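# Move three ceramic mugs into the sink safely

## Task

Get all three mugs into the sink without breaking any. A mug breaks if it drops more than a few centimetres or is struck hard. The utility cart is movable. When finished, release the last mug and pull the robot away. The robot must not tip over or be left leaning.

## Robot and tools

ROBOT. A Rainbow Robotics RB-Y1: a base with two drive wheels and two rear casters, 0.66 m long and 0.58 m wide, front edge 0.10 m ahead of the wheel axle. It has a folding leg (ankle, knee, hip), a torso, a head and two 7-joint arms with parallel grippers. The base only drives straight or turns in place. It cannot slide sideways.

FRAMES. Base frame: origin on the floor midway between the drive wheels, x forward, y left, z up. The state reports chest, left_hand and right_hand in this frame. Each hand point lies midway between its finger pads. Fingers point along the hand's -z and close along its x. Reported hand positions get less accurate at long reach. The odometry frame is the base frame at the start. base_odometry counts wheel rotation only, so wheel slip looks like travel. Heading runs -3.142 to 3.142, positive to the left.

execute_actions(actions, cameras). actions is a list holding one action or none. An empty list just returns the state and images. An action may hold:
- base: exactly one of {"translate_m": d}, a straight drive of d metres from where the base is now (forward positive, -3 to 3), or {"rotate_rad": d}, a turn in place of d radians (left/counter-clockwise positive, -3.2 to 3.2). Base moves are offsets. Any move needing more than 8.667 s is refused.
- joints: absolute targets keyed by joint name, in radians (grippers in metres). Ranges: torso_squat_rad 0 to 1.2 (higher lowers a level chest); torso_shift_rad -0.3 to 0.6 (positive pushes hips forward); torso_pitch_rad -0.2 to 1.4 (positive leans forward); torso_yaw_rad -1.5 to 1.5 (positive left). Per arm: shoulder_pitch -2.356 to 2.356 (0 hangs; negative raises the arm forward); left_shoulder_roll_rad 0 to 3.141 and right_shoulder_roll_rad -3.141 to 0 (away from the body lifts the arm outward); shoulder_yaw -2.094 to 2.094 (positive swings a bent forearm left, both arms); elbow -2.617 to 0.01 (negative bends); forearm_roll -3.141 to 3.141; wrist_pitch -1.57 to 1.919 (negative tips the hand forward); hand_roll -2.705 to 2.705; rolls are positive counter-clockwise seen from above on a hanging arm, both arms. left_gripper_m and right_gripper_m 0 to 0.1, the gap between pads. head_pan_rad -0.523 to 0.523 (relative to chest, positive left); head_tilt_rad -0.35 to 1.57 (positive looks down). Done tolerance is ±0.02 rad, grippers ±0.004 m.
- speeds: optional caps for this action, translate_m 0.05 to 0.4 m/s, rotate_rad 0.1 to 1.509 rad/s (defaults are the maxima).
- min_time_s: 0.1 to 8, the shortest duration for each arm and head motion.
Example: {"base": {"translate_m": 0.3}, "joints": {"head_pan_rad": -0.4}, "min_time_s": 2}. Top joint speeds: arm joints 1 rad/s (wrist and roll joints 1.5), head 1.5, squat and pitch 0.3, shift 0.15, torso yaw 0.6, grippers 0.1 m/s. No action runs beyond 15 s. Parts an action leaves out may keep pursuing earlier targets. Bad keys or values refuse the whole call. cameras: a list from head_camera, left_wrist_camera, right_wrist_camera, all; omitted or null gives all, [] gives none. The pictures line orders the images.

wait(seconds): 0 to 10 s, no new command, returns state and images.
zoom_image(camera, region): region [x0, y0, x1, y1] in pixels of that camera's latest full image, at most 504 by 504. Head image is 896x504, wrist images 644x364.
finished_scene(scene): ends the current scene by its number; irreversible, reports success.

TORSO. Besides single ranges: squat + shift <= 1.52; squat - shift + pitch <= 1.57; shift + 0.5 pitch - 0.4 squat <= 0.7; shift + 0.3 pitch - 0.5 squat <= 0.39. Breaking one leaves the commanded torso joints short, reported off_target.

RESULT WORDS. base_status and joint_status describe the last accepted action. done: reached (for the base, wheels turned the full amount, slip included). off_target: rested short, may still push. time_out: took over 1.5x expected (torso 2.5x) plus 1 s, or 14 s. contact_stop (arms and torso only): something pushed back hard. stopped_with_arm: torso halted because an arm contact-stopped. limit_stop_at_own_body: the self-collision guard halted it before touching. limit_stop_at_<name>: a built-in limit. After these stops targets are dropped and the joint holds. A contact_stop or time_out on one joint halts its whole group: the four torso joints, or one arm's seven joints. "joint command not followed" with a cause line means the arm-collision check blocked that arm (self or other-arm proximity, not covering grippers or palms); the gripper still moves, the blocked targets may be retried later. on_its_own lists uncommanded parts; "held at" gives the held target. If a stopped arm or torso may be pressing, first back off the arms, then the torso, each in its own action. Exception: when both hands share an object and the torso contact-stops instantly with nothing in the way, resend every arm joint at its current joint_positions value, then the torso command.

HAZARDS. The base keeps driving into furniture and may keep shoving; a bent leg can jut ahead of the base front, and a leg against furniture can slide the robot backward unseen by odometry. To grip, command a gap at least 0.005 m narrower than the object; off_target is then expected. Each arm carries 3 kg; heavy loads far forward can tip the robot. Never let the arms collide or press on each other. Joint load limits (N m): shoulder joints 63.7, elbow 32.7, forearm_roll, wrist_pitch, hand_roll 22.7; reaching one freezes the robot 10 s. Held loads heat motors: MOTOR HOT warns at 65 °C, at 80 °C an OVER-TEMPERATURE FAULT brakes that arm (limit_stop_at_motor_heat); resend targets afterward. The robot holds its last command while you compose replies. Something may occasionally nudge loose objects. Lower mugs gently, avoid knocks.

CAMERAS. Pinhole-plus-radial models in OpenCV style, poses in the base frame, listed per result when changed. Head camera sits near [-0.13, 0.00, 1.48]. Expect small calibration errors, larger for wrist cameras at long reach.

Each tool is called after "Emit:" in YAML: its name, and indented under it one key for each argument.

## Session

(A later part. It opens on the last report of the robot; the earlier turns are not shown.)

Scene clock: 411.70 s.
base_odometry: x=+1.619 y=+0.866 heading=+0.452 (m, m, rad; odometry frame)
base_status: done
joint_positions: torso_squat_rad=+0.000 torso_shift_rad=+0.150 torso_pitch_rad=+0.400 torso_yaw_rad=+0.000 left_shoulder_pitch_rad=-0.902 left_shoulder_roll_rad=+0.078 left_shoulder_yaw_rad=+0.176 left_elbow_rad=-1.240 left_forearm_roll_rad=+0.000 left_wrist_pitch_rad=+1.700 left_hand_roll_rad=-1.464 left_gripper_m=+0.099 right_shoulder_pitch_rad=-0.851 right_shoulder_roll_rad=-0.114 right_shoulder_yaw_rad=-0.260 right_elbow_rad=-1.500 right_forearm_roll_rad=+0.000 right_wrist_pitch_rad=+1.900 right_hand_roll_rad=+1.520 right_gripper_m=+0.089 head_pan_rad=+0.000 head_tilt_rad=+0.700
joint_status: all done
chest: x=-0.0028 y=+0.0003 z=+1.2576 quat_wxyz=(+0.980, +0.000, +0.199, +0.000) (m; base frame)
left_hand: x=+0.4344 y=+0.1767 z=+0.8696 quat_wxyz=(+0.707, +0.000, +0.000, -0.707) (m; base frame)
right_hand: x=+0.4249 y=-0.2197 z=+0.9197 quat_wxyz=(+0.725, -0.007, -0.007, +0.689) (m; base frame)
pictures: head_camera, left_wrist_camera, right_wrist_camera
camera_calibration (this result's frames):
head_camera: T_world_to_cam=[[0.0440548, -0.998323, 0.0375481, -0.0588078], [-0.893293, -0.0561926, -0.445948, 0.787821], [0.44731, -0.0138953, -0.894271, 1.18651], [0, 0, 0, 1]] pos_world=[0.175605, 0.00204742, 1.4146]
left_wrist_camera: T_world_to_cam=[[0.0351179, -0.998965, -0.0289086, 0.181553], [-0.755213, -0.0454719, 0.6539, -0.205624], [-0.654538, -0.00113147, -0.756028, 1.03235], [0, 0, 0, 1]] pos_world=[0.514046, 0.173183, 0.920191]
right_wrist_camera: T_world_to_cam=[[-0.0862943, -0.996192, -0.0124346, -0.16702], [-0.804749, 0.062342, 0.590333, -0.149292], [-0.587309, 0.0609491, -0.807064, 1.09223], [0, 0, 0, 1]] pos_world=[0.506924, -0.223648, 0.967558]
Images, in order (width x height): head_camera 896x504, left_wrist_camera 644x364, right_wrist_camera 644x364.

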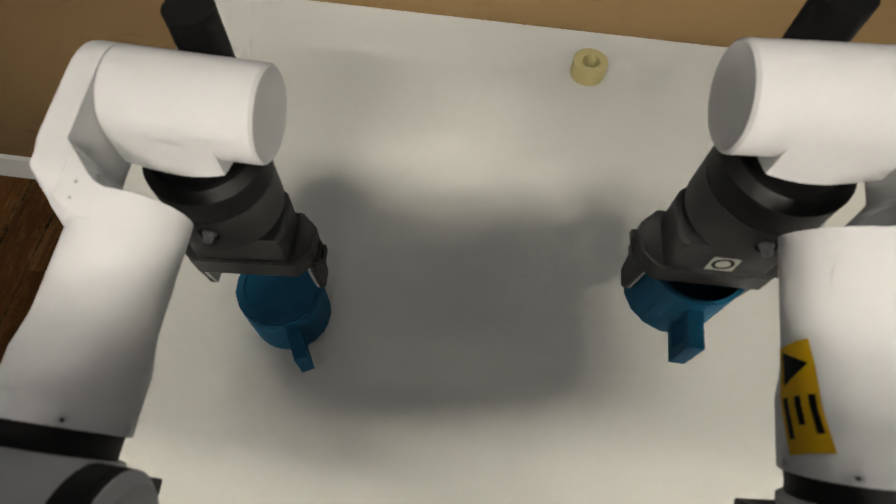

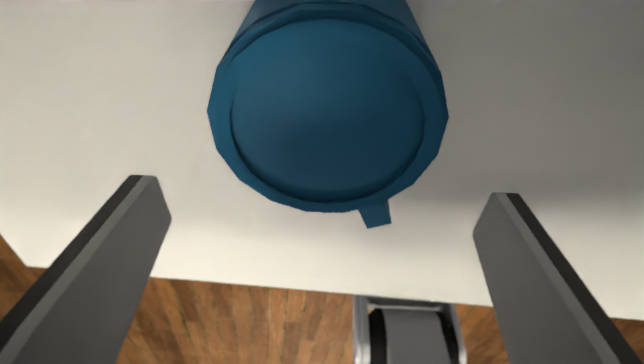

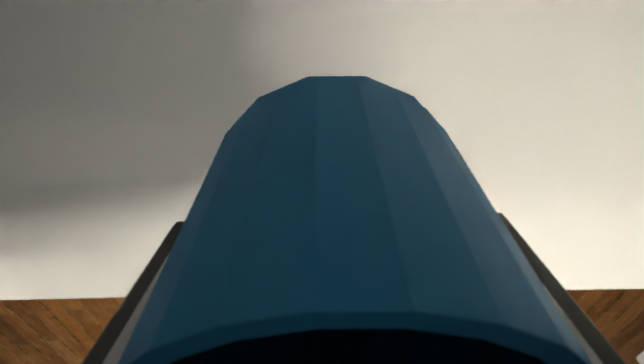

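Emit:
execute_actions:
  actions:
    - {"joints":{"left_shoulder_pitch_rad":-1.01,"left_shoulder_roll_rad":0.098,"left_shoulder_yaw_rad":0.204,"left_elbow_rad":-0.727,"left_wrist_pitch_rad":1.294},"min_time_s":1.8}
  cameras: ["left_wrist_camera"]

Scene clock: 440.97 s.
base_odometry: x=+1.619 y=+0.866 heading=+0.452 (m, m, rad; odometry frame)
base_status: not commanded
joint_positions: torso_squat_rad=+0.000 torso_shift_rad=+0.150 torso_pitch_rad=+0.400 torso_yaw_rad=+0.000 left_shoulder_pitch_rad=-1.010 left_shoulder_roll_rad=+0.098 left_shoulder_yaw_rad=+0.204 left_elbow_rad=-0.727 left_forearm_roll_rad=+0.000 left_wrist_pitch_rad=+1.294 left_hand_roll_rad=-1.464 left_gripper_m=+0.099 right_shoulder_pitch_rad=-0.851 right_shoulder_roll_rad=-0.114 right_shoulder_yaw_rad=-0.260 right_elbow_rad=-1.500 right_forearm_roll_rad=+0.000 right_wrist_pitch_rad=+1.900 right_hand_roll_rad=+1.520 right_gripper_m=+0.089 head_pan_rad=+0.000 head_tilt_rad=+0.700
joint_status: all done
chest: x=-0.0028 y=+0.0003 z=+1.2576 quat_wxyz=(+0.980, +0.000, +0.199, +0.000) (m; base frame)
left_hand: x=+0.4380 y=+0.1762 z=+0.7846 quat_wxyz=(+0.707, +0.000, +0.000, -0.707) (m; base frame)
right_hand: x=+0.4249 y=-0.2197 z=+0.9197 quat_wxyz=(+0.725, -0.007, -0.007, +0.689) (m; base frame)
pictures: left_wrist_camera
camera_calibration (this result's frames):
left_wrist_camera: T_world_to_cam=[[0.0347259, -0.998977, -0.0289494, 0.178639], [-0.754876, -0.0452018, 0.654308, -0.14794], [-0.654947, -0.000868217, -0.755674, 0.970314], [0, 0, 0, 1]] pos_world=[0.517624, 0.172612, 0.835211]
Images, in order (width x height): left_wrist_camera 644x364.

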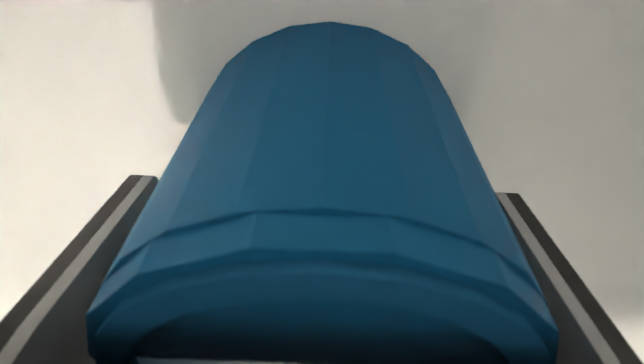

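Emit:
execute_actions:
  actions:
    - {"joints":{"left_gripper_m":0.075}}
  cameras: ["left_wrist_camera"]

Scene clock: 450.03 s.
base_odometry: x=+1.619 y=+0.866 heading=+0.452 (m, m, rad; odometry frame)
base_status: not commanded
joint_positions: torso_squat_rad=+0.000 torso_shift_rad=+0.150 torso_pitch_rad=+0.400 torso_yaw_rad=+0.000 left_shoulder_pitch_rad=-1.010 left_shoulder_roll_rad=+0.098 left_shoulder_yaw_rad=+0.204 left_elbow_rad=-0.727 left_forearm_roll_rad=+0.000 left_wrist_pitch_rad=+1.294 left_hand_roll_rad=-1.464 left_gripper_m=+0.090 right_shoulder_pitch_rad=-0.851 right_shoulder_roll_rad=-0.114 right_shoulder_yaw_rad=-0.260 right_elbow_rad=-1.500 right_forearm_roll_rad=+0.000 right_wrist_pitch_rad=+1.900 right_hand_roll_rad=+1.520 right_gripper_m=+0.089 head_pan_rad=+0.000 head_tilt_rad=+0.700
joint_status: left_gripper_m off_target (ended at +0.090, target +0.075)
chest: x=-0.0028 y=+0.0003 z=+1.2576 quat_wxyz=(+0.980, +0.000, +0.199, +0.000) (m; base frame)
left_hand: x=+0.4380 y=+0.1762 z=+0.7846 quat_wxyz=(+0.707, +0.000, +0.000, -0.707) (m; base frame)
right_hand: x=+0.4249 y=-0.2197 z=+0.9197 quat_wxyz=(+0.725, -0.007, -0.007, +0.689) (m; base frame)
pictures: left_wrist_camera
camera_calibration (this result's frames):
left_wrist_camera: T_world_to_cam=[[0.0347487, -0.998976, -0.028964, 0.178657], [-0.754878, -0.0452286, 0.654304, -0.147929], [-0.654944, -0.000871917, -0.755677, 0.970319], [0, 0, 0, 1]] pos_world=[0.517629, 0.17263, 0.835213]
Images, in order (width x height): left_wrist_camera 644x364.

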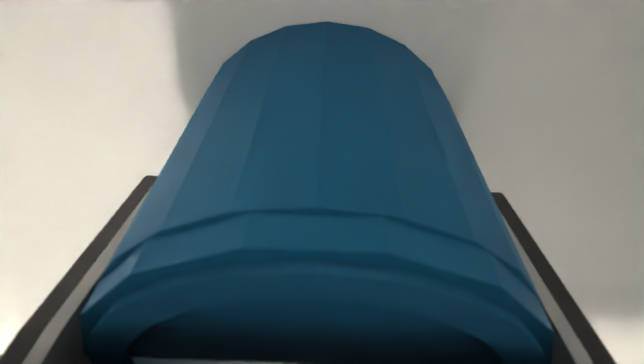

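Emit:
execute_actions:
  actions:
    - {"joints":{"left_shoulder_pitch_rad":-0.851,"left_shoulder_roll_rad":0.114,"left_shoulder_yaw_rad":0.26,"left_elbow_rad":-1.5,"left_wrist_pitch_rad":1.9,"left_hand_roll_rad":-1.571,"right_hand_roll_rad":1.571},"min_time_s":1.2}
  cameras: []

Emit:
execute_actions:
  actions:
    - {"base":{"rotate_rad":0.186},"joints":{"torso_pitch_rad":0.1,"head_tilt_rad":0.8}}
  cameras: ["head_camera"]

Scene clock: 472.27 s.
base_odometry: x=+1.619 y=+0.866 heading=+0.452 (m, m, rad; odometry frame)
base_status: not commanded
joint_positions: torso_squat_rad=+0.000 torso_shift_rad=+0.150 torso_pitch_rad=+0.400 torso_yaw_rad=+0.000 left_shoulder_pitch_rad=-0.851 left_shoulder_roll_rad=+0.114 left_shoulder_yaw_rad=+0.260 left_elbow_rad=-1.500 left_forearm_roll_rad=+0.000 left_wrist_pitch_rad=+1.900 left_hand_roll_rad=-1.571 left_gripper_m=+0.090 right_shoulder_pitch_rad=-0.851 right_shoulder_roll_rad=-0.114 right_shoulder_yaw_rad=-0.260 right_elbow_rad=-1.500 right_forearm_roll_rad=+0.000 right_wrist_pitch_rad=+1.900 right_hand_roll_rad=+1.571 right_gripper_m=+0.089 head_pan_rad=+0.000 head_tilt_rad=+0.700
joint_status: all done
chest: x=-0.0028 y=+0.0003 z=+1.2576 quat_wxyz=(+0.980, +0.000, +0.199, +0.000) (m; base frame)
left_hand: x=+0.4250 y=+0.2203 z=+0.9198 quat_wxyz=(+0.707, +0.007, -0.007, -0.707) (m; base frame)
right_hand: x=+0.4248 y=-0.2198 z=+0.9197 quat_wxyz=(+0.707, -0.007, -0.007, +0.707) (m; base frame)
pictures: none
No camera images: the call's "cameras" was empty. Leave "cameras" out to get every camera's image.

Scene clock: 474.03 s.
base_odometry: x=+1.619 y=+0.866 heading=+0.637 (m, m, rad; odometry frame)
base_status: done
joint_positions: torso_squat_rad=+0.000 torso_shift_rad=+0.150 torso_pitch_rad=+0.100 torso_yaw_rad=+0.000 left_shoulder_pitch_rad=-0.851 left_shoulder_roll_rad=+0.114 left_shoulder_yaw_rad=+0.260 left_elbow_rad=-1.500 left_forearm_roll_rad=+0.000 left_wrist_pitch_rad=+1.900 left_hand_roll_rad=-1.571 left_gripper_m=+0.090 right_shoulder_pitch_rad=-0.851 right_shoulder_roll_rad=-0.114 right_shoulder_yaw_rad=-0.260 right_elbow_rad=-1.500 right_forearm_roll_rad=+0.000 right_wrist_pitch_rad=+1.900 right_hand_roll_rad=+1.571 right_gripper_m=+0.089 head_pan_rad=+0.000 head_tilt_rad=+0.800
joint_status: all done
chest: x=-0.0924 y=+0.0003 z=+1.2805 quat_wxyz=(+0.999, +0.000, +0.050, +0.000) (m; base frame)
left_hand: x=+0.4161 y=+0.2204 z=+1.0842 quat_wxyz=(+0.698, +0.113, -0.112, -0.698) (m; base frame)
right_hand: x=+0.4160 y=-0.2198 z=+1.0840 quat_wxyz=(+0.698, -0.113, -0.112, +0.698) (m; base frame)
pictures: head_camera
camera_calibration (this result's frames):
head_camera: T_world_to_cam=[[0.035867, -0.998318, 0.045552, -0.0662529], [-0.786882, -0.0563109, -0.614529, 0.931559], [0.61606, -0.0138027, -0.787578, 1.1421], [0, 0, 0, 1]] pos_world=[0.0318012, 0.0020796, 1.47498]
Images, in order (width x height): head_camera 896x504.

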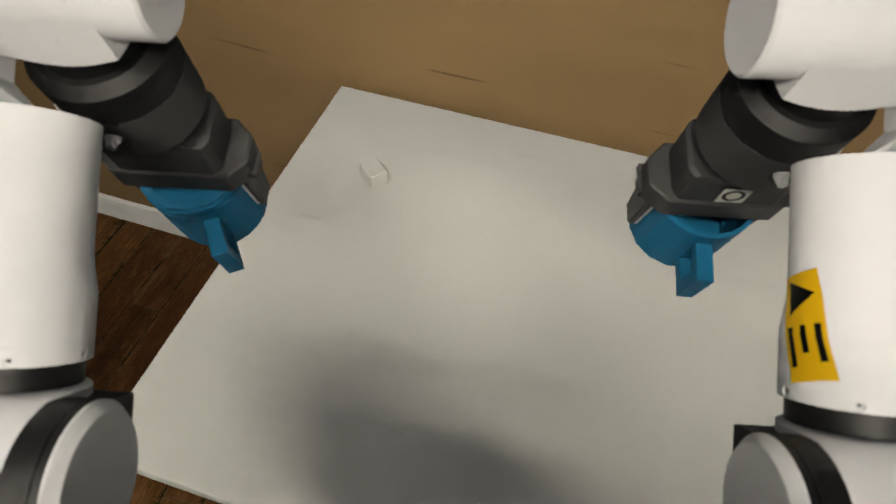

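Emit:
execute_actions:
  actions:
    - {"base":{"translate_m":-3.0},"joints":{"head_tilt_rad":0.35}}
  cameras: []

Emit:
execute_actions:
  actions:
    - {"base":{"rotate_rad":2.894}}
  cameras: ["head_camera"]

Scene clock: 486.50 s.
base_odometry: x=-0.791 y=-0.920 heading=+0.638 (m, m, rad; odometry frame)
base_status: done
joint_positions: torso_squat_rad=+0.000 torso_shift_rad=+0.150 torso_pitch_rad=+0.100 torso_yaw_rad=+0.000 left_shoulder_pitch_rad=-0.851 left_shoulder_roll_rad=+0.114 left_shoulder_yaw_rad=+0.260 left_elbow_rad=-1.500 left_forearm_roll_rad=+0.000 left_wrist_pitch_rad=+1.900 left_hand_roll_rad=-1.571 left_gripper_m=+0.090 right_shoulder_pitch_rad=-0.851 right_shoulder_roll_rad=-0.114 right_shoulder_yaw_rad=-0.260 right_elbow_rad=-1.500 right_forearm_roll_rad=+0.000 right_wrist_pitch_rad=+1.900 right_hand_roll_rad=+1.571 right_gripper_m=+0.089 head_pan_rad=+0.000 head_tilt_rad=+0.350
joint_status: all done
chest: x=-0.0924 y=+0.0003 z=+1.2805 quat_wxyz=(+0.999, +0.000, +0.050, +0.000) (m; base frame)
left_hand: x=+0.4160 y=+0.2205 z=+1.0841 quat_wxyz=(+0.698, +0.113, -0.112, -0.698) (m; base frame)
right_hand: x=+0.4159 y=-0.2198 z=+1.0840 quat_wxyz=(+0.698, -0.113, -0.112, +0.698) (m; base frame)
pictures: none
No camera images: the call's "cameras" was empty. Leave "cameras" out to get every camera's image.

Scene clock: 491.67 s.
base_odometry: x=-0.791 y=-0.920 heading=-2.752 (m, m, rad; odometry frame)
base_status: done
joint_positions: torso_squat_rad=+0.000 torso_shift_rad=+0.150 torso_pitch_rad=+0.100 torso_yaw_rad=+0.000 left_shoulder_pitch_rad=-0.851 left_shoulder_roll_rad=+0.114 left_shoulder_yaw_rad=+0.260 left_elbow_rad=-1.500 left_forearm_roll_rad=+0.000 left_wrist_pitch_rad=+1.900 left_hand_roll_rad=-1.571 left_gripper_m=+0.090 right_shoulder_pitch_rad=-0.851 right_shoulder_roll_rad=-0.114 right_shoulder_yaw_rad=-0.260 right_elbow_rad=-1.500 right_forearm_roll_rad=+0.000 right_wrist_pitch_rad=+1.900 right_hand_roll_rad=+1.571 right_gripper_m=+0.089 head_pan_rad=+0.000 head_tilt_rad=+0.350
joint_status: not commanded
chest: x=-0.0924 y=+0.0003 z=+1.2805 quat_wxyz=(+0.999, +0.000, +0.050, +0.000) (m; base frame)
left_hand: x=+0.4160 y=+0.2205 z=+1.0841 quat_wxyz=(+0.698, +0.113, -0.112, -0.698) (m; base frame)
right_hand: x=+0.4159 y=-0.2198 z=+1.0840 quat_wxyz=(+0.698, -0.113, -0.112, +0.698) (m; base frame)
pictures: head_camera
camera_calibration (this result's frames):
head_camera: T_world_to_cam=[[0.0124207, -0.998318, 0.0566228, -0.0837923], [-0.441226, -0.056288, -0.895629, 1.3643], [0.89731, -0.0138591, -0.441183, 0.644562], [0, 0, 0, 1]] pos_world=[0.0246323, 0.00207526, 1.51102]
Images, in order (width x height): head_camera 896x504.

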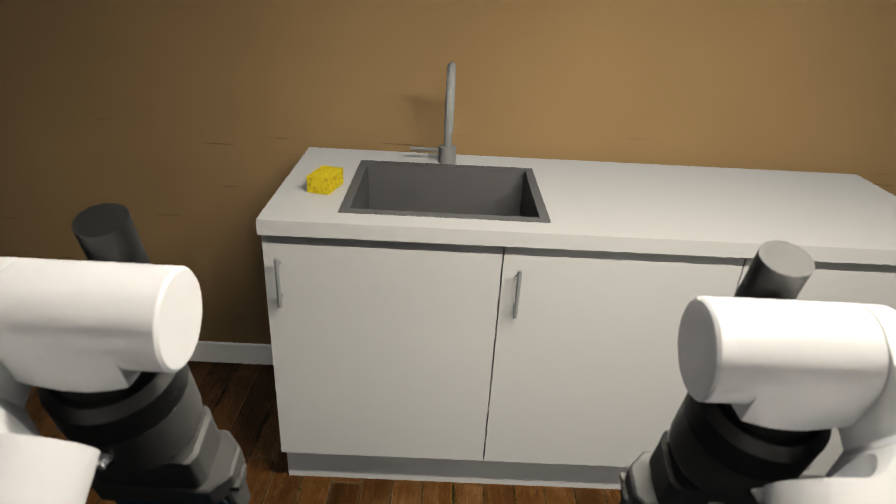

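Emit:
execute_actions:
  actions:
    - {"base":{"translate_m":1.1},"joints":{"head_tilt_rad":0.85}}
  cameras: ["head_camera","left_wrist_camera"]

Scene clock: 518.23 s.
base_odometry: x=-1.809 y=-1.339 heading=-2.751 (m, m, rad; odometry frame)
base_status: done
joint_positions: torso_squat_rad=+0.000 torso_shift_rad=+0.150 torso_pitch_rad=+0.100 torso_yaw_rad=+0.000 left_shoulder_pitch_rad=-0.851 left_shoulder_roll_rad=+0.114 left_shoulder_yaw_rad=+0.260 left_elbow_rad=-1.500 left_forearm_roll_rad=+0.000 left_wrist_pitch_rad=+1.900 left_hand_roll_rad=-1.571 left_gripper_m=+0.090 right_shoulder_pitch_rad=-0.851 right_shoulder_roll_rad=-0.114 right_shoulder_yaw_rad=-0.260 right_elbow_rad=-1.500 right_forearm_roll_rad=+0.000 right_wrist_pitch_rad=+1.900 right_hand_roll_rad=+1.571 right_gripper_m=+0.089 head_pan_rad=+0.000 head_tilt_rad=+0.850
joint_status: all done
chest: x=-0.0923 y=+0.0003 z=+1.2805 quat_wxyz=(+0.999, +0.000, +0.050, +0.000) (m; base frame)
left_hand: x=+0.4161 y=+0.2205 z=+1.0840 quat_wxyz=(+0.698, +0.113, -0.112, -0.698) (m; base frame)
right_hand: x=+0.4160 y=-0.2198 z=+1.0839 quat_wxyz=(+0.698, -0.112, -0.112, +0.698) (m; base frame)
pictures: head_camera, left_wrist_camera
camera_calibration (this result's frames):
head_camera: T_world_to_cam=[[0.0380939, -0.998318, 0.0436983, -0.0634051], [-0.816678, -0.0563028, -0.574341, 0.87076], [0.575835, -0.0138085, -0.817449, 1.18412], [0, 0, 0, 1]] pos_world=[0.0316852, 0.00207878, 1.47085]
left_wrist_camera: T_world_to_cam=[[0.0427064, -0.998947, -0.0167878, 0.215828], [-0.922263, -0.0458785, 0.383831, 0.00462127], [-0.384197, -0.000909274, -0.923251, 1.25127], [0, 0, 0, 1]] pos_world=[0.475778, 0.21695, 1.15708]
Images, in order (width x height): head_camera 896x504, left_wrist_camera 644x364.

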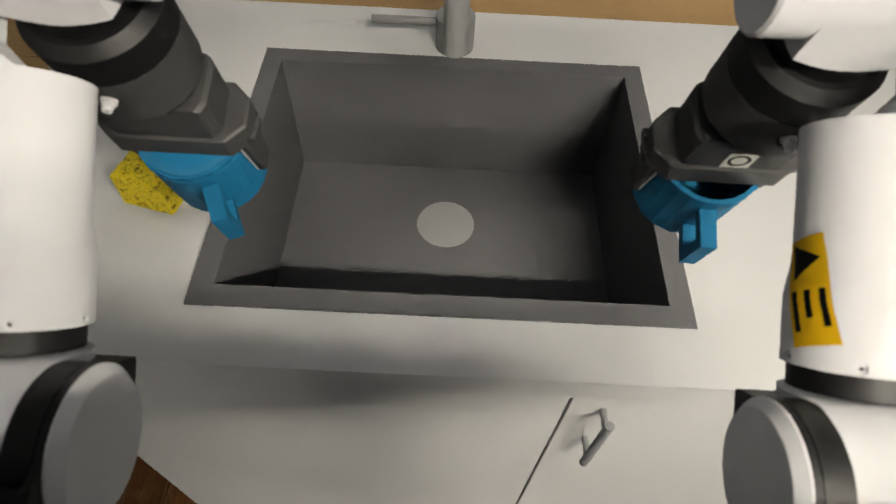

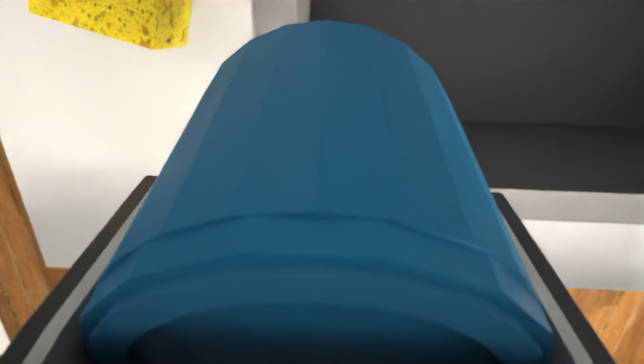

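Emit:
execute_actions:
  actions:
    - {"base":{"translate_m":0.13},"joints":{"left_shoulder_pitch_rad":-0.906,"left_shoulder_roll_rad":0.0254,"left_shoulder_yaw_rad":0.071,"left_elbow_rad":-1.44,"left_wrist_pitch_rad":1.897,"left_hand_roll_rad":-1.345,"right_shoulder_pitch_rad":-0.906,"right_shoulder_roll_rad":-0.0254,"right_shoulder_yaw_rad":-0.071,"right_elbow_rad":-1.44,"right_wrist_pitch_rad":1.897,"right_hand_roll_rad":1.345,"head_tilt_rad":0.75},"min_time_s":1.2}
  cameras: ["head_camera"]

Scene clock: 566.10 s.
base_odometry: x=-1.929 y=-1.388 heading=-2.751 (m, m, rad; odometry frame)
base_status: done
joint_positions: torso_squat_rad=+0.000 torso_shift_rad=+0.150 torso_pitch_rad=+0.100 torso_yaw_rad=+0.000 left_shoulder_pitch_rad=-0.905 left_shoulder_roll_rad=+0.025 left_shoulder_yaw_rad=+0.071 left_elbow_rad=-1.440 left_forearm_roll_rad=+0.000 left_wrist_pitch_rad=+1.897 left_hand_roll_rad=-1.345 left_gripper_m=+0.090 right_shoulder_pitch_rad=-0.905 right_shoulder_roll_rad=-0.026 right_shoulder_yaw_rad=-0.071 right_elbow_rad=-1.440 right_forearm_roll_rad=+0.000 right_wrist_pitch_rad=+1.897 right_hand_roll_rad=+1.345 right_gripper_m=+0.089 head_pan_rad=+0.000 head_tilt_rad=+0.750
joint_status: all done
chest: x=-0.0923 y=+0.0003 z=+1.2805 quat_wxyz=(+0.999, +0.000, +0.050, +0.000) (m; base frame)
left_hand: x=+0.4118 y=+0.1305 z=+1.0825 quat_wxyz=(+0.699, +0.106, -0.106, -0.699) (m; base frame)
right_hand: x=+0.4118 y=-0.1301 z=+1.0824 quat_wxyz=(+0.700, -0.106, -0.106, +0.699) (m; base frame)
pictures: head_camera
camera_calibration (this result's frames):
head_camera: T_world_to_cam=[[0.0335326, -0.998318, 0.0472859, -0.0689343], [-0.755279, -0.0562979, -0.652981, 0.990012], [0.654545, -0.0138179, -0.755897, 1.09718], [0, 0, 0, 1]] pos_world=[0.0318934, 0.00207796, 1.47907]
Images, in order (width x height): head_camera 896x504.

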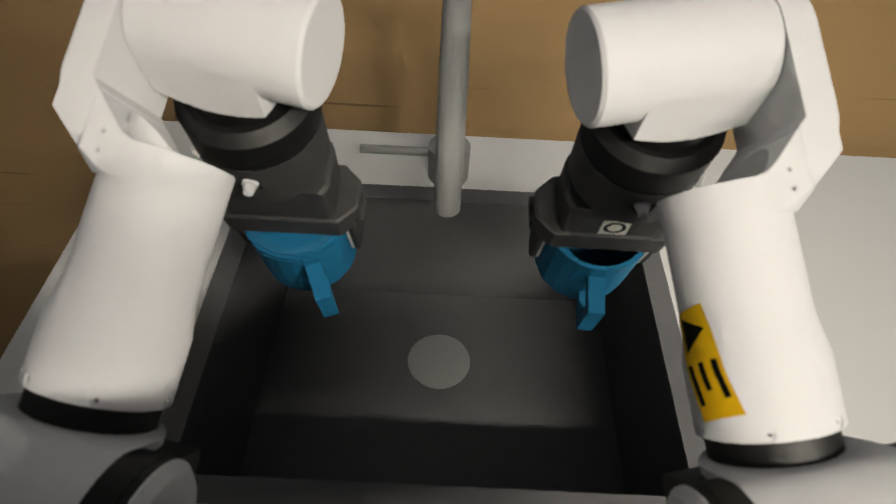

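Emit:
execute_actions:
  actions:
    - {"joints":{"torso_pitch_rad":0.6,"left_shoulder_pitch_rad":-1.122,"left_shoulder_roll_rad":0.091,"left_shoulder_yaw_rad":0.125,"left_elbow_rad":-1.482,"left_wrist_pitch_rad":1.915,"left_hand_roll_rad":-1.358,"right_shoulder_pitch_rad":-1.122,"right_shoulder_roll_rad":-0.091,"right_shoulder_yaw_rad":-0.125,"right_elbow_rad":-1.482,"right_wrist_pitch_rad":1.915,"right_hand_roll_rad":1.358,"head_tilt_rad":0.55},"min_time_s":1.8}

Scene clock: 633.13 s.
base_odometry: x=-1.929 y=-1.388 heading=-2.751 (m, m, rad; odometry frame)
base_status: not commanded
joint_positions: torso_squat_rad=+0.000 torso_shift_rad=+0.150 torso_pitch_rad=+0.600 torso_yaw_rad=+0.000 left_shoulder_pitch_rad=-1.121 left_shoulder_roll_rad=+0.091 left_shoulder_yaw_rad=+0.125 left_elbow_rad=-1.482 left_forearm_roll_rad=+0.000 left_wrist_pitch_rad=+1.915 left_hand_roll_rad=-1.358 left_gripper_m=+0.090 right_shoulder_pitch_rad=-1.121 right_shoulder_roll_rad=-0.091 right_shoulder_yaw_rad=-0.125 right_elbow_rad=-1.482 right_forearm_roll_rad=+0.000 right_wrist_pitch_rad=+1.915 right_hand_roll_rad=+1.358 right_gripper_m=+0.089 head_pan_rad=+0.000 head_tilt_rad=+0.550
joint_status: all done
chest: x=+0.0515 y=+0.0003 z=+1.2280 quat_wxyz=(+0.955, +0.000, +0.296, +0.000) (m; base frame)
left_hand: x=+0.4994 y=+0.1331 z=+0.8996 quat_wxyz=(+0.707, +0.011, -0.017, -0.707) (m; base frame)
right_hand: x=+0.4993 y=-0.1328 z=+0.8996 quat_wxyz=(+0.707, -0.011, -0.017, +0.707) (m; base frame)
pictures: head_camera, left_wrist_camera, right_wrist_camera
camera_calibration (this result's frames):
head_camera: T_world_to_cam=[[0.0457727, -0.998327, 0.035337, -0.057959], [-0.914519, -0.056111, -0.400632, 0.783563], [0.401945, -0.0139784, -0.915557, 1.13807], [0, 0, 0, 1]] pos_world=[0.261797, 0.0020128, 1.35793]
left_wrist_camera: T_world_to_cam=[[0.0361757, -0.999169, -0.0187606, 0.126984], [-0.780704, -0.0399752, 0.623621, -0.138968], [-0.623853, -0.00791342, -0.781501, 1.10607], [0, 0, 0, 1]] pos_world=[0.576939, 0.130076, 0.953442]
right_wrist_camera: T_world_to_cam=[[-0.0356782, -0.999143, -0.0209922, -0.0922216], [-0.818678, 0.0171743, 0.573995, -0.0673259], [-0.573143, 0.037665, -0.818589, 1.11458], [0, 0, 0, 1]] pos_world=[0.580408, -0.132967, 0.949096]
Images, in order (width x height): head_camera 896x504, left_wrist_camera 644x364, right_wrist_camera 644x364.

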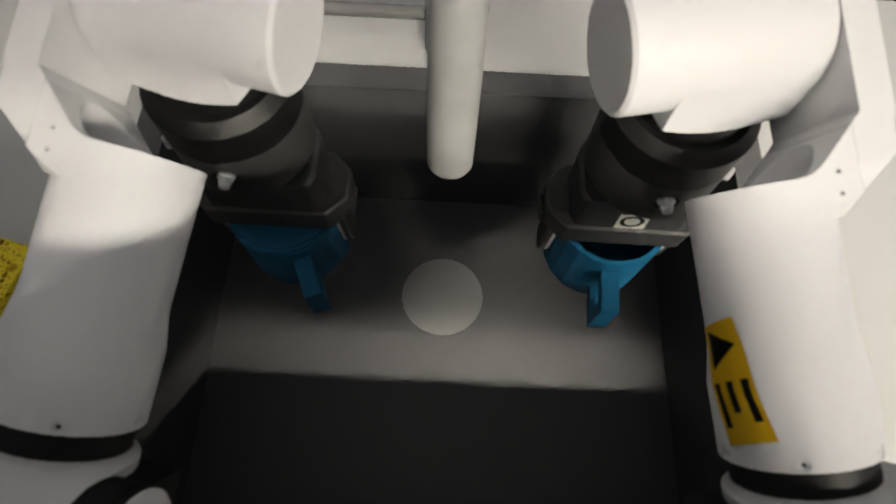

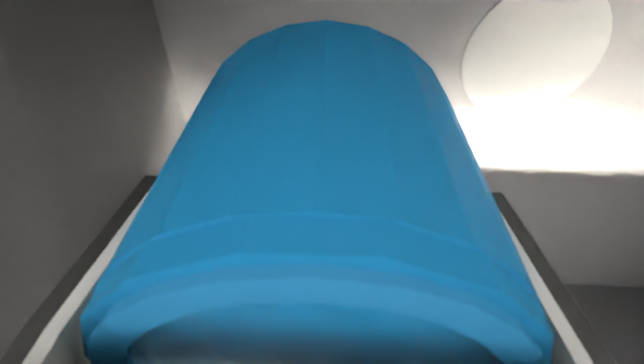

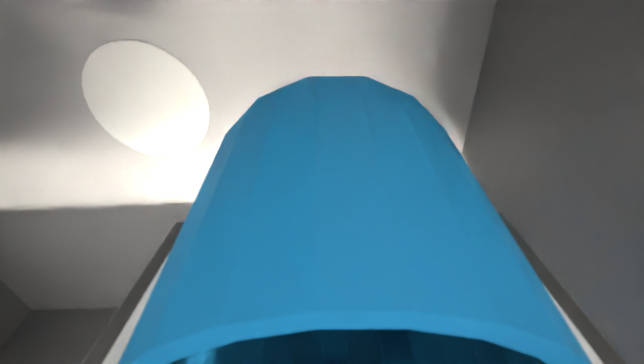

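Emit:
execute_actions:
  actions:
    - {"joints":{"left_shoulder_pitch_rad":-1.085,"left_shoulder_roll_rad":0.0865,"left_shoulder_yaw_rad":0.1155,"left_elbow_rad":-1.186,"left_wrist_pitch_rad":1.625,"right_shoulder_pitch_rad":-1.085,"right_shoulder_roll_rad":-0.0865,"right_shoulder_yaw_rad":-0.1155,"right_elbow_rad":-1.186,"right_wrist_pitch_rad":1.625},"min_time_s":1.3}

Scene clock: 664.13 s.
base_odometry: x=-1.929 y=-1.388 heading=-2.751 (m, m, rad; odometry frame)
base_status: not commanded
joint_positions: torso_squat_rad=+0.000 torso_shift_rad=+0.150 torso_pitch_rad=+0.600 torso_yaw_rad=+0.000 left_shoulder_pitch_rad=-1.085 left_shoulder_roll_rad=+0.087 left_shoulder_yaw_rad=+0.116 left_elbow_rad=-1.186 left_forearm_roll_rad=+0.000 left_wrist_pitch_rad=+1.625 left_hand_roll_rad=-1.358 left_gripper_m=+0.090 right_shoulder_pitch_rad=-1.085 right_shoulder_roll_rad=-0.087 right_shoulder_yaw_rad=-0.116 right_elbow_rad=-1.186 right_forearm_roll_rad=+0.000 right_wrist_pitch_rad=+1.625 right_hand_roll_rad=+1.358 right_gripper_m=+0.089 head_pan_rad=+0.000 head_tilt_rad=+0.550
joint_status: all done
chest: x=+0.0515 y=+0.0003 z=+1.2280 quat_wxyz=(+0.955, +0.000, +0.296, +0.000) (m; base frame)
left_hand: x=+0.4902 y=+0.1353 z=+0.8096 quat_wxyz=(+0.707, +0.000, +0.000, -0.707) (m; base frame)
right_hand: x=+0.4901 y=-0.1351 z=+0.8095 quat_wxyz=(+0.707, +0.000, +0.000, +0.707) (m; base frame)
pictures: head_camera, left_wrist_camera, right_wrist_camera
camera_calibration (this result's frames):
head_camera: T_world_to_cam=[[0.0457725, -0.998327, 0.0353375, -0.0579594], [-0.914517, -0.0561111, -0.400637, 0.783567], [0.401949, -0.0139786, -0.915555, 1.13806], [0, 0, 0, 1]] pos_world=[0.261795, 0.00201302, 1.35793]
left_wrist_camera: T_world_to_cam=[[0.0356861, -0.998948, -0.0288063, 0.136094], [-0.754865, -0.0458337, 0.654276, -0.12657], [-0.654908, -0.00160375, -0.755707, 1.02345], [0, 0, 0, 1]] pos_world=[0.569863, 0.131791, 0.860157]
right_wrist_camera: T_world_to_cam=[[-0.0372468, -0.999247, -0.0108444, -0.104248], [-0.794858, 0.0230477, 0.606357, -0.0601355], [-0.605651, 0.0312046, -0.795118, 1.03175], [0, 0, 0, 1]] pos_world=[0.573199, -0.134979, 0.855697]
Images, in order (width x height): head_camera 896x504, left_wrist_camera 644x364, right_wrist_camera 644x364.

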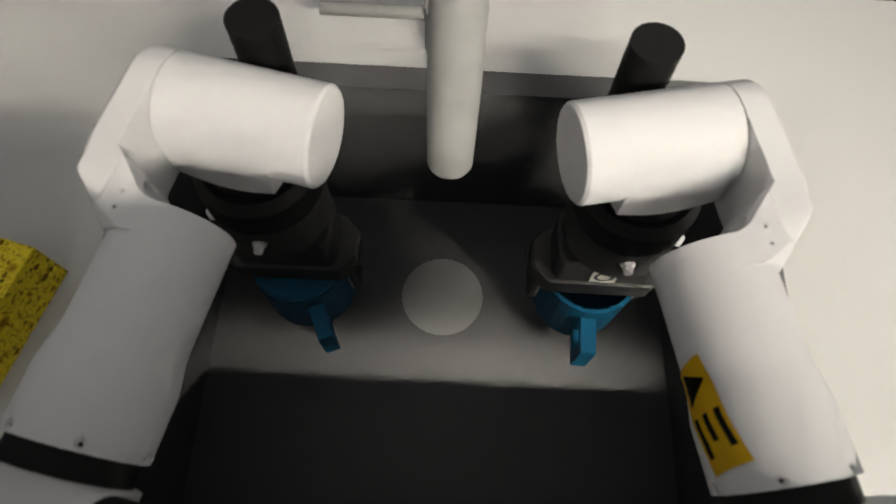

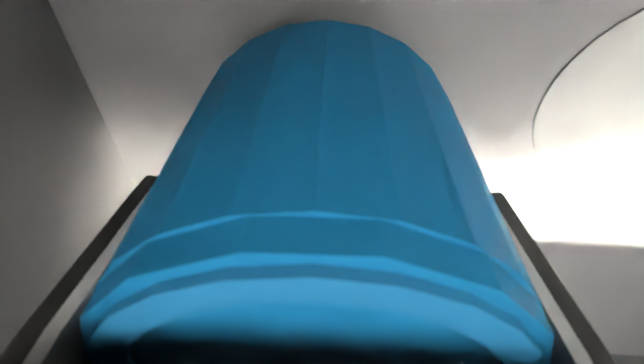

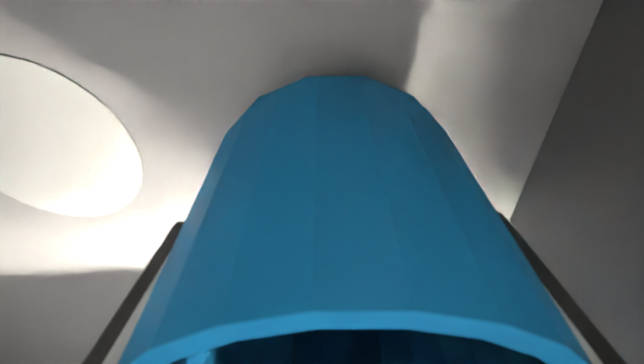

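Emit:
execute_actions:
  actions:
    - {"joints":{"left_shoulder_pitch_rad":-1.090,"left_shoulder_roll_rad":0.087,"left_shoulder_yaw_rad":0.117,"left_elbow_rad":-1.128,"left_wrist_pitch_rad":1.572,"right_shoulder_pitch_rad":-1.090,"right_shoulder_roll_rad":-0.087,"right_shoulder_yaw_rad":-0.117,"right_elbow_rad":-1.124,"right_wrist_pitch_rad":1.568},"min_time_s":0.6}
  cameras: ["left_wrist_camera","right_wrist_camera"]

Scene clock: 677.90 s.
base_odometry: x=-1.929 y=-1.388 heading=-2.751 (m, m, rad; odometry frame)
base_status: not commanded
joint_positions: torso_squat_rad=+0.000 torso_shift_rad=+0.150 torso_pitch_rad=+0.600 torso_yaw_rad=+0.000 left_shoulder_pitch_rad=-1.089 left_shoulder_roll_rad=+0.087 left_shoulder_yaw_rad=+0.117 left_elbow_rad=-1.128 left_forearm_roll_rad=+0.000 left_wrist_pitch_rad=+1.572 left_hand_roll_rad=-1.358 left_gripper_m=+0.090 right_shoulder_pitch_rad=-1.089 right_shoulder_roll_rad=-0.087 right_shoulder_yaw_rad=-0.117 right_elbow_rad=-1.124 right_forearm_roll_rad=+0.000 right_wrist_pitch_rad=+1.568 right_hand_roll_rad=+1.358 right_gripper_m=+0.089 head_pan_rad=+0.000 head_tilt_rad=+0.550
joint_status: all done
chest: x=+0.0515 y=+0.0003 z=+1.2280 quat_wxyz=(+0.955, +0.000, +0.296, +0.000) (m; base frame)
left_hand: x=+0.4898 y=+0.1353 z=+0.7964 quat_wxyz=(+0.707, +0.000, +0.000, -0.707) (m; base frame)
right_hand: x=+0.4896 y=-0.1350 z=+0.7954 quat_wxyz=(+0.707, +0.000, +0.000, +0.707) (m; base frame)
pictures: left_wrist_camera, right_wrist_camera
camera_calibration (this result's frames):
left_wrist_camera: T_world_to_cam=[[0.0353908, -0.998954, -0.028957, 0.135971], [-0.754452, -0.0457084, 0.654761, -0.118908], [-0.6554, -0.00132585, -0.755281, 1.01309], [0, 0, 0, 1]] pos_world=[0.569454, 0.131737, 0.846958]
right_wrist_camera: T_world_to_cam=[[-0.0367028, -0.999269, -0.0107041, -0.104693], [-0.794523, 0.0226825, 0.606811, -0.0525772], [-0.606124, 0.0307763, -0.794774, 1.02007], [0, 0, 0, 1]] pos_world=[0.572673, -0.134817, 0.841508]
Images, in order (width x height): left_wrist_camera 644x364, right_wrist_camera 644x364.

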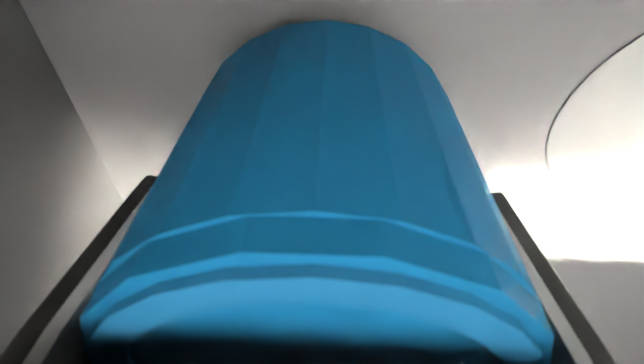

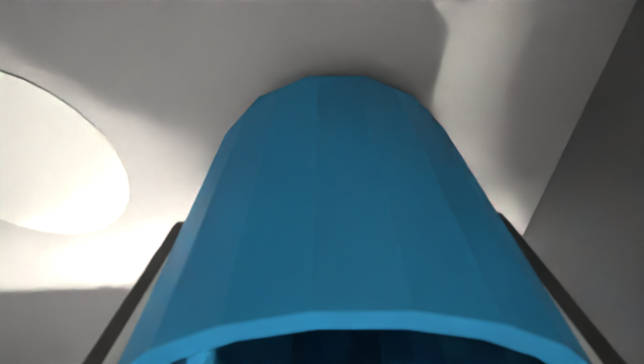

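Emit:
execute_actions:
  actions:
    - {"joints":{"left_gripper_m":0.1,"right_gripper_m":0.1}}
  cameras: ["left_wrist_camera","right_wrist_camera"]

Scene clock: 683.47 s.
base_odometry: x=-1.929 y=-1.388 heading=-2.751 (m, m, rad; odometry frame)
base_status: not commanded
joint_positions: torso_squat_rad=+0.000 torso_shift_rad=+0.150 torso_pitch_rad=+0.600 torso_yaw_rad=+0.000 left_shoulder_pitch_rad=-1.090 left_shoulder_roll_rad=+0.087 left_shoulder_yaw_rad=+0.117 left_elbow_rad=-1.128 left_forearm_roll_rad=+0.000 left_wrist_pitch_rad=+1.572 left_hand_roll_rad=-1.358 left_gripper_m=+0.099 right_shoulder_pitch_rad=-1.090 right_shoulder_roll_rad=-0.087 right_shoulder_yaw_rad=-0.117 right_elbow_rad=-1.124 right_forearm_roll_rad=+0.000 right_wrist_pitch_rad=+1.568 right_hand_roll_rad=+1.358 right_gripper_m=+0.099 head_pan_rad=+0.000 head_tilt_rad=+0.550
joint_status: all done
chest: x=+0.0515 y=+0.0003 z=+1.2280 quat_wxyz=(+0.955, +0.000, +0.296, +0.000) (m; base frame)
left_hand: x=+0.4899 y=+0.1352 z=+0.7966 quat_wxyz=(+0.707, +0.000, +0.000, -0.707) (m; base frame)
right_hand: x=+0.4897 y=-0.1350 z=+0.7955 quat_wxyz=(+0.707, +0.000, +0.000, +0.707) (m; base frame)
pictures: left_wrist_camera, right_wrist_camera
camera_calibration (this result's frames):
left_wrist_camera: T_world_to_cam=[[0.0353495, -0.99896, -0.028797, 0.135782], [-0.754732, -0.045573, 0.654448, -0.118536], [-0.65508, -0.00140038, -0.755558, 1.0134], [0, 0, 0, 1]] pos_world=[0.569598, 0.131658, 0.847173]
right_wrist_camera: T_world_to_cam=[[-0.0366877, -0.999269, -0.010715, -0.104673], [-0.794703, 0.0226729, 0.606575, -0.0522962], [-0.605889, 0.0307691, -0.794954, 1.02027], [0, 0, 0, 1]] pos_world=[0.572768, -0.134803, 0.841665]
Images, in order (width x height): left_wrist_camera 644x364, right_wrist_camera 644x364.

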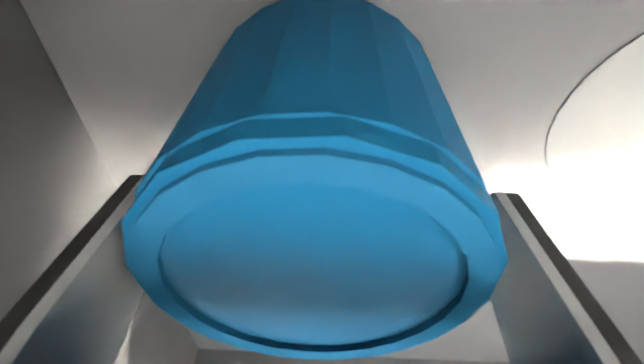

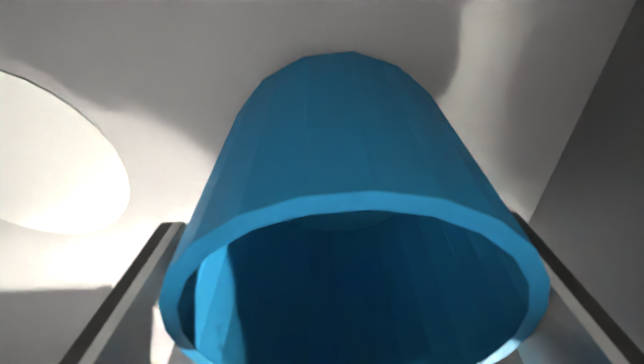

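Emit:
execute_actions:
  actions:
    - {"joints":{"left_shoulder_pitch_rad":-1.122,"left_shoulder_roll_rad":0.091,"left_shoulder_yaw_rad":0.125,"left_elbow_rad":-1.482,"left_wrist_pitch_rad":1.915,"right_shoulder_pitch_rad":-1.122,"right_shoulder_roll_rad":-0.091,"right_shoulder_yaw_rad":-0.125,"right_elbow_rad":-1.482,"right_wrist_pitch_rad":1.915},"min_time_s":0.9}
  cameras: []

Emit:
execute_actions:
  actions:
    - {"joints":{"torso_pitch_rad":0.2,"head_tilt_rad":0.8}}
  cameras: ["head_camera"]

Scene clock: 695.17 s.
base_odometry: x=-1.929 y=-1.388 heading=-2.751 (m, m, rad; odometry frame)
base_status: not commanded
joint_positions: torso_squat_rad=+0.000 torso_shift_rad=+0.150 torso_pitch_rad=+0.600 torso_yaw_rad=+0.000 left_shoulder_pitch_rad=-1.122 left_shoulder_roll_rad=+0.091 left_shoulder_yaw_rad=+0.125 left_elbow_rad=-1.482 left_forearm_roll_rad=+0.000 left_wrist_pitch_rad=+1.915 left_hand_roll_rad=-1.358 left_gripper_m=+0.099 right_shoulder_pitch_rad=-1.122 right_shoulder_roll_rad=-0.091 right_shoulder_yaw_rad=-0.125 right_elbow_rad=-1.482 right_forearm_roll_rad=+0.000 right_wrist_pitch_rad=+1.915 right_hand_roll_rad=+1.358 right_gripper_m=+0.099 head_pan_rad=+0.000 head_tilt_rad=+0.550
joint_status: all done
chest: x=+0.0514 y=+0.0003 z=+1.2280 quat_wxyz=(+0.955, +0.000, +0.296, +0.000) (m; base frame)
left_hand: x=+0.4996 y=+0.1331 z=+0.9001 quat_wxyz=(+0.707, +0.011, -0.018, -0.707) (m; base frame)
right_hand: x=+0.4995 y=-0.1328 z=+0.9000 quat_wxyz=(+0.707, -0.011, -0.017, +0.707) (m; base frame)
pictures: none
No camera images: the call's "cameras" was empty. Leave "cameras" out to get every camera's image.

Scene clock: 697.27 s.
base_odometry: x=-1.929 y=-1.388 heading=-2.751 (m, m, rad; odometry frame)
base_status: not commanded
joint_positions: torso_squat_rad=+0.000 torso_shift_rad=+0.150 torso_pitch_rad=+0.200 torso_yaw_rad=+0.000 left_shoulder_pitch_rad=-1.122 left_shoulder_roll_rad=+0.091 left_shoulder_yaw_rad=+0.125 left_elbow_rad=-1.482 left_forearm_roll_rad=+0.000 left_wrist_pitch_rad=+1.915 left_hand_roll_rad=-1.358 left_gripper_m=+0.099 right_shoulder_pitch_rad=-1.122 right_shoulder_roll_rad=-0.091 right_shoulder_yaw_rad=-0.125 right_elbow_rad=-1.482 right_forearm_roll_rad=+0.000 right_wrist_pitch_rad=+1.915 right_hand_roll_rad=+1.358 right_gripper_m=+0.099 head_pan_rad=+0.000 head_tilt_rad=+0.800
joint_status: all done
chest: x=-0.0620 y=+0.0003 z=+1.2759 quat_wxyz=(+0.995, +0.000, +0.100, +0.000) (m; base frame)
left_hand: x=+0.4786 y=+0.1332 z=+1.1485 quat_wxyz=(+0.689, +0.152, -0.158, -0.691) (m; base frame)
right_hand: x=+0.4785 y=-0.1327 z=+1.1484 quat_wxyz=(+0.689, -0.152, -0.158, +0.691) (m; base frame)
pictures: head_camera
camera_calibration (this result's frames):
head_camera: T_world_to_cam=[[0.0401505, -0.99832, 0.041763, -0.0620362], [-0.844156, -0.0562532, -0.533138, 0.84527], [0.534592, -0.0138487, -0.844997, 1.18795], [0, 0, 0, 1]] pos_world=[0.080962, 0.00206874, 1.45705]
Images, in order (width x height): head_camera 896x504.

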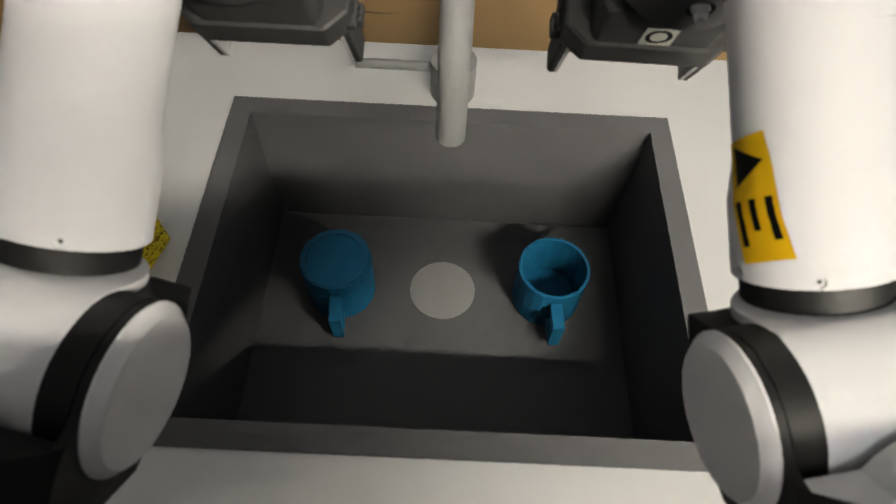

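Emit:
execute_actions:
  actions:
    - {"base":{"translate_m":-3.0},"joints":{"torso_pitch_rad":0.4,"head_tilt_rad":0.2,"left_shoulder_pitch_rad":-0.25,"left_shoulder_roll_rad":0.1,"left_shoulder_yaw_rad":0.0,"left_elbow_rad":-0.3,"left_wrist_pitch_rad":0,"left_hand_roll_rad":0,"right_shoulder_pitch_rad":-0.906,"right_shoulder_roll_rad":-0.0254,"right_shoulder_yaw_rad":-0.071,"right_elbow_rad":-1.44,"right_wrist_pitch_rad":1.897,"right_hand_roll_rad":1.345},"min_time_s":7}
  cameras: []

Emit:
execute_actions:
  actions:
    - {"base":{"rotate_rad":-3.10}}
  cameras: ["head_camera"]

Scene clock: 738.50 s.
TORQUE FAULT: left_elbow_rad reached its load limit. The robot stopped for 10 seconds, dropped its targets and accepts commands again. The stop added 8.6 s to the call and to motion_time.
base_odometry: x=-1.568 y=-1.240 heading=-2.754 (m, m, rad; odometry frame)
base_status: translate_m torque_fault (by the wheels' count: -0.390 of -3.000)
joint_positions: torso_squat_rad=+0.000 torso_shift_rad=+0.150 torso_pitch_rad=+0.400 torso_yaw_rad=+0.000 left_shoulder_pitch_rad=-1.006 left_shoulder_roll_rad=+0.095 left_shoulder_yaw_rad=+0.102 left_elbow_rad=-1.351 left_forearm_roll_rad=-0.001 left_wrist_pitch_rad=+1.686 left_hand_roll_rad=-1.158 left_gripper_m=+0.099 right_shoulder_pitch_rad=-1.105 right_shoulder_roll_rad=-0.080 right_shoulder_yaw_rad=-0.116 right_elbow_rad=-1.475 right_forearm_roll_rad=+0.000 right_wrist_pitch_rad=+1.912 right_hand_roll_rad=+1.356 right_gripper_m=+0.099 head_pan_rad=+0.000 head_tilt_rad=+0.754
joint_status: left_shoulder_pitch_rad contact_stop (moved +0.116 of +0.872); left_shoulder_yaw_rad contact_stop_at_left_shoulder_pitch_rad (moved -0.023 of -0.125); left_elbow_rad contact_stop (moved +0.131 of +1.182); left_wrist_pitch_rad contact_stop_at_left_shoulder_pitch_rad (moved -0.229 of -1.915); left_hand_roll_rad contact_stop_at_left_shoulder_pitch_rad (moved +0.199 of +1.358); right_shoulder_pitch_rad torque_fault (moved +0.017 of +0.216); right_shoulder_roll_rad torque_fault (moved +0.011 of +0.065); right_shoulder_yaw_rad torque_fault (moved +0.008 of +0.054); right_elbow_rad torque_fault (moved +0.007 of +0.042); head_tilt_rad torque_fault (moved -0.046 of -0.600); the others done
on_its_own: left_shoulder_pitch_rad is held at -1.006, not at your -0.250, since a contact_stop; left_shoulder_yaw_rad is held at +0.102, not at your +0.000, since a contact_stop; left_elbow_rad is held at -1.351, not at your -0.300, since a contact_stop; left_wrist_pitch_rad is held at +1.686, not at your +0.000, since a contact_stop; left_hand_roll_rad is held at -1.158, not at your +0.000, since a contact_stop; right_shoulder_pitch_rad is held at -1.105, not at your -0.906, since a torque_fault; right_shoulder_roll_rad is held at -0.080, not at your -0.025, since a torque_fault; right_shoulder_yaw_rad is held at -0.116, not at your -0.071, since a torque_fault; right_elbow_rad is held at -1.475, not at your -1.440, since a torque_fault; head_tilt_rad is held at +0.754, not at your +0.200, since a torque_fault
chest: x=-0.0029 y=+0.0003 z=+1.2576 quat_wxyz=(+0.980, +0.000, +0.199, +0.000) (m; base frame)
left_hand: x=+0.4993 y=+0.1485 z=+0.9461 quat_wxyz=(+0.773, +0.075, -0.087, -0.624) (m; base frame)
right_hand: x=+0.4951 y=-0.1290 z=+1.0149 quat_wxyz=(+0.701, -0.074, -0.081, +0.705) (m; base frame)
pictures: none
No camera images: the call's "cameras" was empty. Leave "cameras" out to get every camera's image.

not run: a stop came earlier in this reply.


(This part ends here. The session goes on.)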